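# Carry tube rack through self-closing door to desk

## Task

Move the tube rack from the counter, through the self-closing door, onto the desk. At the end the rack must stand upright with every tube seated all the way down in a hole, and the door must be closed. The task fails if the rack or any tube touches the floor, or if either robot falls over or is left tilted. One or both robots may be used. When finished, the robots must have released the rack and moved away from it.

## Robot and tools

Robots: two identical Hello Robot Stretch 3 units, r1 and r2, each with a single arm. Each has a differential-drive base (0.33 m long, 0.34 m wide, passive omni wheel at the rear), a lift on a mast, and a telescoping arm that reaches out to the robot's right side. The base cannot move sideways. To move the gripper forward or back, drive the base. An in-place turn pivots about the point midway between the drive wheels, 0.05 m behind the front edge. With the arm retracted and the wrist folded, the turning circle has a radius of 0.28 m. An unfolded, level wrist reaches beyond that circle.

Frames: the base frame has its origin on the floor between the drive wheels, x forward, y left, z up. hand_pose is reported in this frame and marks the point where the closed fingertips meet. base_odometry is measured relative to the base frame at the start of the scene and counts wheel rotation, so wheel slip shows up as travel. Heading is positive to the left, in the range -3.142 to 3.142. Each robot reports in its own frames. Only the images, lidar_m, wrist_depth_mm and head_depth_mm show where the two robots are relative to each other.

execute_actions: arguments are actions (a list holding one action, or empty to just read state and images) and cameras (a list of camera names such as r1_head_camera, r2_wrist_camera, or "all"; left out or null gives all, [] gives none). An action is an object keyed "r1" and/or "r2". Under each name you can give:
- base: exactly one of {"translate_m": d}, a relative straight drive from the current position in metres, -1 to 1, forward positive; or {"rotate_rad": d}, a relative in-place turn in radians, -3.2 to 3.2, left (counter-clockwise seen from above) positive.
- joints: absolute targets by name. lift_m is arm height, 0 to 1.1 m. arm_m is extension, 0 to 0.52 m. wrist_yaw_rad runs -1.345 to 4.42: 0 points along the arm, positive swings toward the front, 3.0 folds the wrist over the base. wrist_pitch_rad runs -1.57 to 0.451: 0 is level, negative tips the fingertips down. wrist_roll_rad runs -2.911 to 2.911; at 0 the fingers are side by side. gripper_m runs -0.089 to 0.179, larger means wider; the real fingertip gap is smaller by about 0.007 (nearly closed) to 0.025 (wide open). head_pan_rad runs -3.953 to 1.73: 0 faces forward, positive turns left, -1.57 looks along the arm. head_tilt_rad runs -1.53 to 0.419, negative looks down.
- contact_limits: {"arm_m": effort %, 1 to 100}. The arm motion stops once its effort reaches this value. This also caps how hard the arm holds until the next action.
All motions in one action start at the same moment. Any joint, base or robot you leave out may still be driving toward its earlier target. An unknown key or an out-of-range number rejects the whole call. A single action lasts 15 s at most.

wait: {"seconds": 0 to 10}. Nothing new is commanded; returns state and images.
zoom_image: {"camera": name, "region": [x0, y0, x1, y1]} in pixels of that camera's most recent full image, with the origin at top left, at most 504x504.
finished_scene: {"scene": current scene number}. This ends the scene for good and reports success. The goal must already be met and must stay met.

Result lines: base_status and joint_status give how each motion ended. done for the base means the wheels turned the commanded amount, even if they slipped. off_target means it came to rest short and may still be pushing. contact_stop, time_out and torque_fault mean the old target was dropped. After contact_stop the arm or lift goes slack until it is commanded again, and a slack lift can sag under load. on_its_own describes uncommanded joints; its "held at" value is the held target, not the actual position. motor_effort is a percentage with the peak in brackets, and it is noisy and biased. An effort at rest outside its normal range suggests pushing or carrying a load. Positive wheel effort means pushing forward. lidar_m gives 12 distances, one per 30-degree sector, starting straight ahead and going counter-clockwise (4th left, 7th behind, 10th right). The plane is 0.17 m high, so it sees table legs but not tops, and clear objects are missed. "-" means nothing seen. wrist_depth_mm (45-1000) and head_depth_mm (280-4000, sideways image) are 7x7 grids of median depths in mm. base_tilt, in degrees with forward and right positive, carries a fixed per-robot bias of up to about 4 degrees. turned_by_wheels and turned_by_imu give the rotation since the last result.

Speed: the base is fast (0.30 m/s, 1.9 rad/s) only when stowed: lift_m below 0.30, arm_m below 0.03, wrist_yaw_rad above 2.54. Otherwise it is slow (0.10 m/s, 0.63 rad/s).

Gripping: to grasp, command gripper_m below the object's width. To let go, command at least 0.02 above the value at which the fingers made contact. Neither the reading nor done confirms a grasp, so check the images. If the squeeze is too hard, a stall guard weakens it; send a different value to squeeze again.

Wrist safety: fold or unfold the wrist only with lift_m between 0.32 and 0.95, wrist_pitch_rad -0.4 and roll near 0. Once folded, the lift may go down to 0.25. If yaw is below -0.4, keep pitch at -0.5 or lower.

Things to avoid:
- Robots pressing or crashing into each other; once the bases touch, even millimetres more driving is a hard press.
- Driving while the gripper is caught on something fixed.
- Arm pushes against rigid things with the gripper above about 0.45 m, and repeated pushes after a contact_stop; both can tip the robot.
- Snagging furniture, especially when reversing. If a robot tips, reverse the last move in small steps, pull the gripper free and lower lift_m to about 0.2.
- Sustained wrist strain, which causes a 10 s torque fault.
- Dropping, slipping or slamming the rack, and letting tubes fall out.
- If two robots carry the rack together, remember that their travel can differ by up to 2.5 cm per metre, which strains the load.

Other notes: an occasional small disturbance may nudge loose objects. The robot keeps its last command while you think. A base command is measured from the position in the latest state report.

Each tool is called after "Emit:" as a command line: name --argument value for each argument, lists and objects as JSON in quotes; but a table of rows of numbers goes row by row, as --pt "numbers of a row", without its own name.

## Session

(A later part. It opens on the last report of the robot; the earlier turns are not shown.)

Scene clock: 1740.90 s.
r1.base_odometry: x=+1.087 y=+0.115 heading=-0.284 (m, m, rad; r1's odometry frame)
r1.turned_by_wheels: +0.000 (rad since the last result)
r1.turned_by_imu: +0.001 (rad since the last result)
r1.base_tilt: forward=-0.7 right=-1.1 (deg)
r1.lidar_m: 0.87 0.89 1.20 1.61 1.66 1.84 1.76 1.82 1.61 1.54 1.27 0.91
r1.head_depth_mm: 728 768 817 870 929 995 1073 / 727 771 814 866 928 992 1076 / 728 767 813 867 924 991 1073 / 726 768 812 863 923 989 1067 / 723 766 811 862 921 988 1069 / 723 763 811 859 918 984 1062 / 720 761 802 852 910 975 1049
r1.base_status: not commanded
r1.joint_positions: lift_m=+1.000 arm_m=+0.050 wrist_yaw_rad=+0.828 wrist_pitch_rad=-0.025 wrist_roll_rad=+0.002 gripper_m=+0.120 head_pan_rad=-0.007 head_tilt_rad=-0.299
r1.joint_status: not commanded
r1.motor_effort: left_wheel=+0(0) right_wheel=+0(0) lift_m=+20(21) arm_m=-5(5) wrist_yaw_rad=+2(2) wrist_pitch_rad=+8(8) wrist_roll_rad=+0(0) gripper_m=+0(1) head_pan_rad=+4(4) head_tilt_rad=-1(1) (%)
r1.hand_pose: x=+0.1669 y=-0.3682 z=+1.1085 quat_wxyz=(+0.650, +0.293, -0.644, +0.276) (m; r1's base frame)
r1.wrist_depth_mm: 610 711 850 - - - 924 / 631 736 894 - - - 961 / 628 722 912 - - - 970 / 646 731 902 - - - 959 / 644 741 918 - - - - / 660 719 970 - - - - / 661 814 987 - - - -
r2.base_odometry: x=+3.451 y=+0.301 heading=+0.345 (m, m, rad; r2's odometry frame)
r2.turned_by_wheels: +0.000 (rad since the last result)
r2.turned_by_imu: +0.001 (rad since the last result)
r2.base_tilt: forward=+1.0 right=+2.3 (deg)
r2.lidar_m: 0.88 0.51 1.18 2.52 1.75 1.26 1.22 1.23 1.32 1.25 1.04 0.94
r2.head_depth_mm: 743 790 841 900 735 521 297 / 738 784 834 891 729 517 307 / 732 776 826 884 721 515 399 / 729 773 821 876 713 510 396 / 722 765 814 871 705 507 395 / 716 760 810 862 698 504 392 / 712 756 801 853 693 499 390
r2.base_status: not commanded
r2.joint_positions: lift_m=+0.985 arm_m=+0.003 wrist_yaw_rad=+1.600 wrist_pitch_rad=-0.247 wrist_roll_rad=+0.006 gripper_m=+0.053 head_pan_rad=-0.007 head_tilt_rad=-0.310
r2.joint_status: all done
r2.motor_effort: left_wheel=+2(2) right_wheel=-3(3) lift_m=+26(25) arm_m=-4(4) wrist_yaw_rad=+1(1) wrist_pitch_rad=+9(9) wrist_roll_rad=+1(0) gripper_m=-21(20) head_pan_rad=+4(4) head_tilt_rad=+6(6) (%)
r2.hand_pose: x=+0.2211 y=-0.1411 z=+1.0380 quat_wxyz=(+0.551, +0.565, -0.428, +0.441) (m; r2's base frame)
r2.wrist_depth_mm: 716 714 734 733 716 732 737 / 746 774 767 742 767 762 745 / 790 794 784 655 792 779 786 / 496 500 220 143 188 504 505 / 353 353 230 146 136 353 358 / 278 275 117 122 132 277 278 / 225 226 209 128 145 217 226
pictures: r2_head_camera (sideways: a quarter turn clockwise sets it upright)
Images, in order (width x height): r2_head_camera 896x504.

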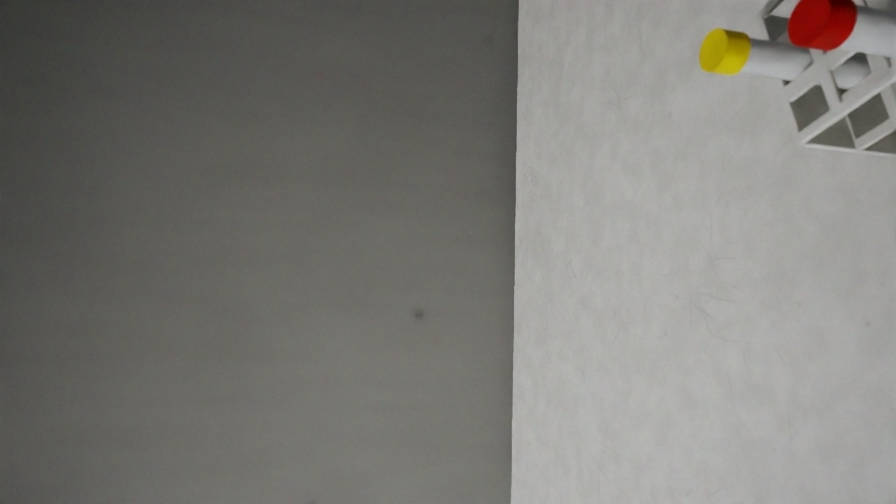

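Emit:
execute_actions --actions '[{"r2": {"joints": {"lift_m": 0.965}}}]' --cameras '["r2_wrist_camera"]'

Scene clock: 1748.63 s.
r1.base_odometry: x=+1.087 y=+0.115 heading=-0.284 (m, m, rad; r1's odometry frame)
r1.turned_by_wheels: +0.000 (rad since the last result)
r1.turned_by_imu: +0.001 (rad since the last result)
r1.base_tilt: forward=-0.6 right=-1.1 (deg)
r1.lidar_m: 0.87 0.89 1.20 1.61 1.66 1.84 1.76 1.81 1.62 1.54 1.27 0.91
r1.head_depth_mm: 729 769 817 869 929 995 1074 / 727 768 816 869 925 994 1074 / 726 768 815 865 923 991 1073 / 725 766 812 864 923 992 1068 / 725 766 811 861 920 986 1065 / 723 764 810 859 918 984 1061 / 722 762 801 852 909 973 1048
r1.base_status: not commanded
r1.joint_positions: lift_m=+1.000 arm_m=+0.050 wrist_yaw_rad=+0.828 wrist_pitch_rad=-0.025 wrist_roll_rad=+0.002 gripper_m=+0.120 head_pan_rad=-0.007 head_tilt_rad=-0.299
r1.joint_status: not commanded
r1.motor_effort: left_wheel=+0(0) right_wheel=+0(0) lift_m=+21(21) arm_m=-5(5) wrist_yaw_rad=+2(2) wrist_pitch_rad=+8(8) wrist_roll_rad=+0(0) gripper_m=+0(0) head_pan_rad=+4(5) head_tilt_rad=-1(0) (%)
r1.hand_pose: x=+0.1669 y=-0.3682 z=+1.1085 quat_wxyz=(+0.650, +0.293, -0.644, +0.276) (m; r1's base frame)
r1.wrist_depth_mm: 608 725 851 - - - 922 / 618 735 886 - - - 942 / 626 741 912 - - - 990 / 637 755 902 - - - 986 / 651 763 949 - - - - / 661 743 997 - - - - / 657 824 - - - - -
r2.base_odometry: x=+3.451 y=+0.301 heading=+0.345 (m, m, rad; r2's odometry frame)
r2.turned_by_wheels: +0.000 (rad since the last result)
r2.turned_by_imu: +0.001 (rad since the last result)
r2.base_tilt: forward=+1.0 right=+2.3 (deg)
r2.lidar_m: 0.88 0.51 1.17 2.52 1.75 1.26 1.22 1.23 1.32 1.25 1.04 0.94
r2.head_depth_mm: 744 788 841 900 736 521 311 / 739 785 833 894 730 518 317 / 732 779 828 885 721 514 399 / 727 769 821 876 714 510 398 / 724 765 814 868 706 506 395 / 719 760 808 860 699 503 392 / 712 753 801 852 692 499 390
r2.base_status: not commanded
r2.joint_positions: lift_m=+0.965 arm_m=+0.003 wrist_yaw_rad=+1.600 wrist_pitch_rad=-0.247 wrist_roll_rad=+0.006 gripper_m=+0.053 head_pan_rad=-0.007 head_tilt_rad=-0.310
r2.joint_status: all done
r2.motor_effort: left_wheel=+2(2) right_wheel=-3(3) lift_m=+26(28) arm_m=-5(5) wrist_yaw_rad=+1(1) wrist_pitch_rad=+9(9) wrist_roll_rad=+0(0) gripper_m=-20(21) head_pan_rad=+4(4) head_tilt_rad=+7(6) (%)
r2.hand_pose: x=+0.2211 y=-0.1411 z=+1.0179 quat_wxyz=(+0.551, +0.565, -0.428, +0.441) (m; r2's base frame)
r2.wrist_depth_mm: 694 717 724 726 715 730 724 / 765 753 763 761 775 779 766 / 800 754 754 586 752 743 737 / 447 451 220 143 187 443 447 / 312 318 229 145 137 318 323 / 246 247 117 122 133 247 247 / 201 202 188 128 145 195 200
pictures: r2_wrist_camera
Images, in order (width x height): r2_wrist_camera 644x364.

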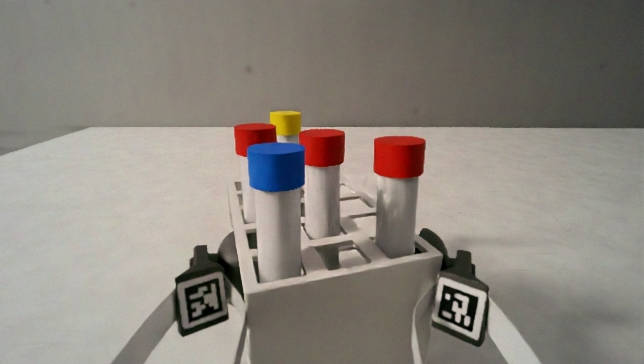

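Emit:
execute_actions --actions '[{"r2": {"joints": {"lift_m": 0.945}}}]' --cameras '["r2_wrist_camera"]'

Scene clock: 1756.13 s.
r1.base_odometry: x=+1.087 y=+0.115 heading=-0.284 (m, m, rad; r1's odometry frame)
r1.turned_by_wheels: +0.000 (rad since the last result)
r1.turned_by_imu: +0.001 (rad since the last result)
r1.base_tilt: forward=-0.7 right=-1.1 (deg)
r1.lidar_m: 0.87 0.90 1.20 1.61 1.66 1.84 1.76 1.81 1.61 1.54 1.27 0.91
r1.head_depth_mm: 729 769 818 869 929 997 1077 / 728 769 814 866 923 995 1072 / 726 767 814 866 923 988 1070 / 724 768 811 864 923 991 1069 / 724 765 810 863 918 985 1063 / 724 765 809 859 919 987 1064 / 721 762 800 853 913 973 1047
r1.base_status: not commanded
r1.joint_positions: lift_m=+1.000 arm_m=+0.050 wrist_yaw_rad=+0.828 wrist_pitch_rad=-0.025 wrist_roll_rad=+0.002 gripper_m=+0.120 head_pan_rad=-0.007 head_tilt_rad=-0.299
r1.joint_status: not commanded
r1.motor_effort: left_wheel=+0(0) right_wheel=+0(0) lift_m=+21(21) arm_m=-5(4) wrist_yaw_rad=+2(2) wrist_pitch_rad=+8(9) wrist_roll_rad=+0(0) gripper_m=+0(0) head_pan_rad=+4(4) head_tilt_rad=-1(2) (%)
r1.hand_pose: x=+0.1669 y=-0.3682 z=+1.1085 quat_wxyz=(+0.650, +0.293, -0.644, +0.276) (m; r1's base frame)
r1.wrist_depth_mm: 614 715 856 - - - 913 / 619 723 897 - - - 925 / 631 736 904 - - - 941 / 633 749 884 - - - 978 / 644 775 957 - - - - / 658 721 965 - - - - / 666 805 992 - - - -
r2.base_odometry: x=+3.451 y=+0.301 heading=+0.345 (m, m, rad; r2's odometry frame)
r2.turned_by_wheels: +0.000 (rad since the last result)
r2.turned_by_imu: +0.001 (rad since the last result)
r2.base_tilt: forward=+1.0 right=+2.3 (deg)
r2.lidar_m: 0.88 0.51 1.17 2.52 1.75 1.26 1.23 1.23 1.32 1.25 1.03 0.93
r2.head_depth_mm: 743 791 840 899 736 521 318 / 738 783 834 893 727 518 321 / 735 778 829 886 721 514 399 / 728 771 822 877 713 511 397 / 722 766 814 869 706 507 394 / 718 758 809 862 700 503 393 / 713 753 800 854 693 500 391
r2.base_status: not commanded
r2.joint_positions: lift_m=+0.945 arm_m=+0.003 wrist_yaw_rad=+1.600 wrist_pitch_rad=-0.219 wrist_roll_rad=+0.006 gripper_m=+0.053 head_pan_rad=-0.007 head_tilt_rad=-0.310
r2.joint_status: all done
r2.motor_effort: left_wheel=+2(2) right_wheel=-2(3) lift_m=+23(24) arm_m=-5(4) wrist_yaw_rad=+1(0) wrist_pitch_rad=+0(9) wrist_roll_rad=+1(1) gripper_m=-20(22) head_pan_rad=+4(4) head_tilt_rad=+6(6) (%)
r2.hand_pose: x=+0.2235 y=-0.1410 z=+1.0050 quat_wxyz=(+0.544, +0.559, -0.436, +0.449) (m; r2's base frame)
r2.wrist_depth_mm: 710 729 727 711 736 737 717 / 771 768 762 763 773 754 761 / 782 780 678 214 784 790 784 / 433 432 216 141 184 435 442 / 299 299 230 146 136 305 305 / 231 231 115 121 133 231 232 / 185 187 173 128 145 181 188
pictures: r2_wrist_camera
Images, in order (width x height): r2_wrist_camera 644x364.

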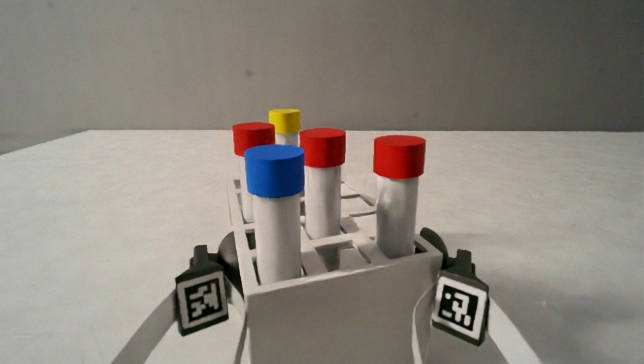

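Pitch effort dropped and the pitch changed: the rack is resting on the desk. Releasing.

Emit:
execute_actions --actions '[{"r2": {"joints": {"gripper_m": 0.179}}}]' --cameras '["r2_wrist_camera"]'

Emit:
execute_actions --actions '[{"r2": {"base": {"translate_m": -0.3}}}]' --cameras '["r2_wrist_camera", "r2_head_camera"]'

Scene clock: 1767.53 s.
r1.base_odometry: x=+1.087 y=+0.115 heading=-0.284 (m, m, rad; r1's odometry frame)
r1.turned_by_wheels: +0.000 (rad since the last result)
r1.turned_by_imu: +0.001 (rad since the last result)
r1.base_tilt: forward=-0.6 right=-1.1 (deg)
r1.lidar_m: 0.87 0.89 1.20 1.60 1.66 1.85 1.76 1.81 1.62 1.54 1.27 0.91
r1.head_depth_mm: 729 772 815 868 928 997 1075 / 726 769 814 867 927 996 1070 / 725 768 814 867 923 991 1071 / 726 768 813 864 921 990 1067 / 723 764 812 863 920 988 1065 / 721 763 810 860 918 986 1065 / 721 763 802 853 910 975 1049
r1.base_status: not commanded
r1.joint_positions: lift_m=+1.000 arm_m=+0.050 wrist_yaw_rad=+0.828 wrist_pitch_rad=-0.025 wrist_roll_rad=+0.002 gripper_m=+0.120 head_pan_rad=-0.007 head_tilt_rad=-0.299
r1.joint_status: not commanded
r1.motor_effort: left_wheel=+0(0) right_wheel=+0(0) lift_m=+21(21) arm_m=-5(5) wrist_yaw_rad=+2(2) wrist_pitch_rad=+8(8) wrist_roll_rad=+0(0) gripper_m=+0(0) head_pan_rad=+5(5) head_tilt_rad=-1(1) (%)
r1.hand_pose: x=+0.1669 y=-0.3682 z=+1.1085 quat_wxyz=(+0.650, +0.293, -0.644, +0.276) (m; r1's base frame)
r1.wrist_depth_mm: 602 726 872 - - - 904 / 622 731 907 - - - 942 / 643 735 917 - - - 961 / 644 752 915 - - - 988 / 639 751 954 - - - - / 645 741 980 - - - - / 658 805 991 - - - -
r2.base_odometry: x=+3.451 y=+0.301 heading=+0.345 (m, m, rad; r2's odometry frame)
r2.turned_by_wheels: +0.000 (rad since the last result)
r2.turned_by_imu: +0.001 (rad since the last result)
r2.base_tilt: forward=+1.0 right=+2.2 (deg)
r2.lidar_m: 0.88 0.51 1.18 2.52 1.75 1.26 1.22 1.23 1.32 1.25 1.04 0.94
r2.head_depth_mm: 744 789 842 900 734 522 308 / 740 782 836 893 727 518 325 / 733 775 831 884 724 514 399 / 728 772 822 878 714 510 397 / 723 768 812 870 705 507 395 / 716 759 807 860 701 503 393 / 712 755 800 856 693 500 390
r2.base_status: not commanded
r2.joint_positions: lift_m=+0.945 arm_m=+0.003 wrist_yaw_rad=+1.600 wrist_pitch_rad=-0.234 wrist_roll_rad=+0.006 gripper_m=+0.179 head_pan_rad=-0.007 head_tilt_rad=-0.310
r2.joint_status: all done
r2.motor_effort: left_wheel=+2(2) right_wheel=-2(2) lift_m=+25(25) arm_m=-4(4) wrist_yaw_rad=+1(2) wrist_pitch_rad=+5(5) wrist_roll_rad=+1(1) gripper_m=+1(99) head_pan_rad=+4(5) head_tilt_rad=+6(6) (%)
r2.hand_pose: x=+0.2222 y=-0.1411 z=+1.0012 quat_wxyz=(+0.548, +0.562, -0.431, +0.445) (m; r2's base frame)
r2.wrist_depth_mm: 714 712 710 739 737 733 719 / 732 753 742 767 746 788 782 / 798 713 606 199 630 712 724 / 408 413 352 142 175 419 412 / 287 289 259 146 133 293 290 / 234 223 205 121 133 222 224 / - 179 169 129 145 181 -
pictures: r2_wrist_camera
Images, in order (width x height): r2_wrist_camera 644x364.

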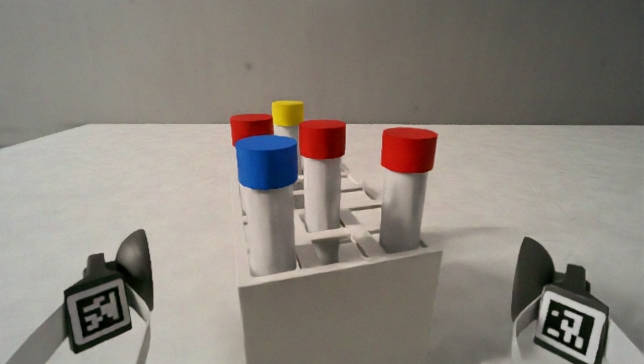

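Scene clock: 1771.53 s.
r1.base_odometry: x=+1.087 y=+0.115 heading=-0.284 (m, m, rad; r1's odometry frame)
r1.turned_by_wheels: +0.000 (rad since the last result)
r1.turned_by_imu: +0.001 (rad since the last result)
r1.base_tilt: forward=-0.6 right=-1.1 (deg)
r1.lidar_m: 0.87 0.89 1.19 1.61 1.66 1.84 1.76 1.81 1.62 1.54 1.27 0.91
r1.head_depth_mm: 728 772 820 868 929 997 1078 / 728 770 816 866 927 994 1072 / 728 771 816 866 923 992 1069 / 726 767 813 864 921 992 1069 / 726 766 810 863 921 987 1067 / 724 764 809 861 918 984 1063 / 720 762 804 852 910 974 1048
r1.base_status: not commanded
r1.joint_positions: lift_m=+1.000 arm_m=+0.050 wrist_yaw_rad=+0.828 wrist_pitch_rad=-0.025 wrist_roll_rad=+0.002 gripper_m=+0.120 head_pan_rad=-0.007 head_tilt_rad=-0.299
r1.joint_status: not commanded
r1.motor_effort: left_wheel=+0(0) right_wheel=+0(0) lift_m=+21(21) arm_m=-5(5) wrist_yaw_rad=+2(2) wrist_pitch_rad=+8(8) wrist_roll_rad=+0(0) gripper_m=+0(0) head_pan_rad=+4(4) head_tilt_rad=-1(1) (%)
r1.hand_pose: x=+0.1669 y=-0.3682 z=+1.1085 quat_wxyz=(+0.650, +0.293, -0.644, +0.276) (m; r1's base frame)
r1.wrist_depth_mm: 610 727 859 - - - 920 / 631 729 877 - - - 936 / 627 741 894 - - - 970 / 633 741 923 - - - 992 / 649 753 925 - - - - / 657 734 - - - - - / 664 816 979 - - - -
r2.base_odometry: x=+3.169 y=+0.200 heading=+0.346 (m, m, rad; r2's odometry frame)
r2.turned_by_wheels: +0.000 (rad since the last result)
r2.turned_by_imu: -0.001 (rad since the last result)
r2.base_tilt: forward=+1.0 right=+2.2 (deg)
r2.lidar_m: 1.18 0.78 1.57 2.50 1.29 0.98 0.92 0.94 1.12 1.27 1.21 1.25
r2.head_depth_mm: 1014 1077 1144 1188 733 520 1388 / 1006 1071 1137 1185 581 502 1377 / 1002 1061 1129 1170 608 514 1375 / 992 1052 1117 1160 713 510 1365 / 985 1045 1109 1150 707 506 1365 / 975 1033 1104 1141 698 502 1347 / 970 1026 1087 1125 693 500 903
r2.base_status: done
r2.joint_positions: lift_m=+0.945 arm_m=+0.003 wrist_yaw_rad=+1.600 wrist_pitch_rad=-0.234 wrist_roll_rad=+0.006 gripper_m=+0.179 head_pan_rad=-0.007 head_tilt_rad=-0.310
r2.joint_status: not commanded
r2.motor_effort: left_wheel=+2(3) right_wheel=-3(9) lift_m=+25(25) arm_m=-5(5) wrist_yaw_rad=+0(0) wrist_pitch_rad=+5(5) wrist_roll_rad=+1(0) gripper_m=-1(0) head_pan_rad=+4(4) head_tilt_rad=+6(6) (%)
r2.hand_pose: x=+0.2222 y=-0.1411 z=+1.0011 quat_wxyz=(+0.548, +0.562, -0.431, +0.445) (m; r2's base frame)
r2.wrist_depth_mm: - 959 980 - - - - / - - - - - - - / - 712 713 410 710 728 732 / 410 411 411 407 413 413 415 / - 800 - - - - - / - 831 - - - - 874 / - - - - - - -
pictures: r2_head_camera (sideways: a quarter turn clockwise sets it upright), r2_wrist_camera
Images, in order (width x height): r2_head_camera 896x504, r2_wrist_camera 644x364.

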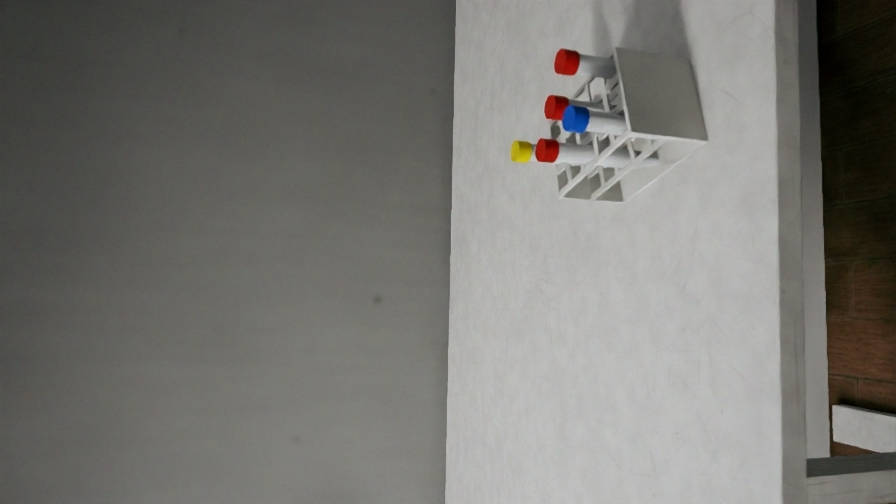

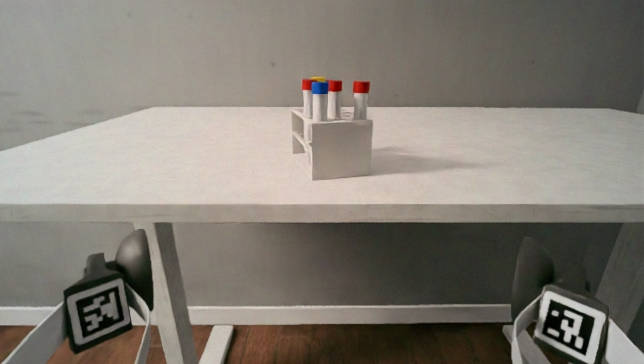

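Emit:
zoom_image --camera "r2_wrist_camera" --region '[270, 60, 400, 190]'

Region (270, 60, 400, 190) of r2_wrist_camera's 644x364 image, scaled by 3.877.

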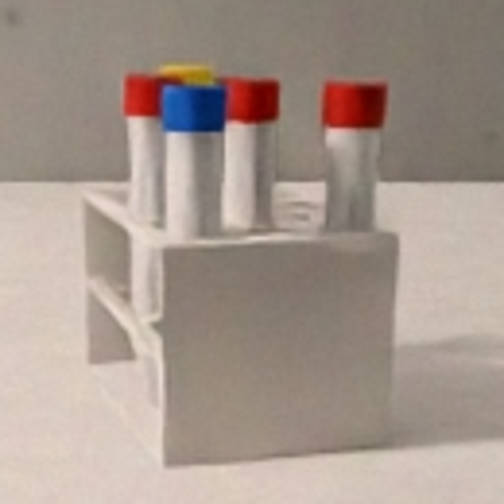

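Emit:
finished_scene --scene 2

The scene is finished: the task was done.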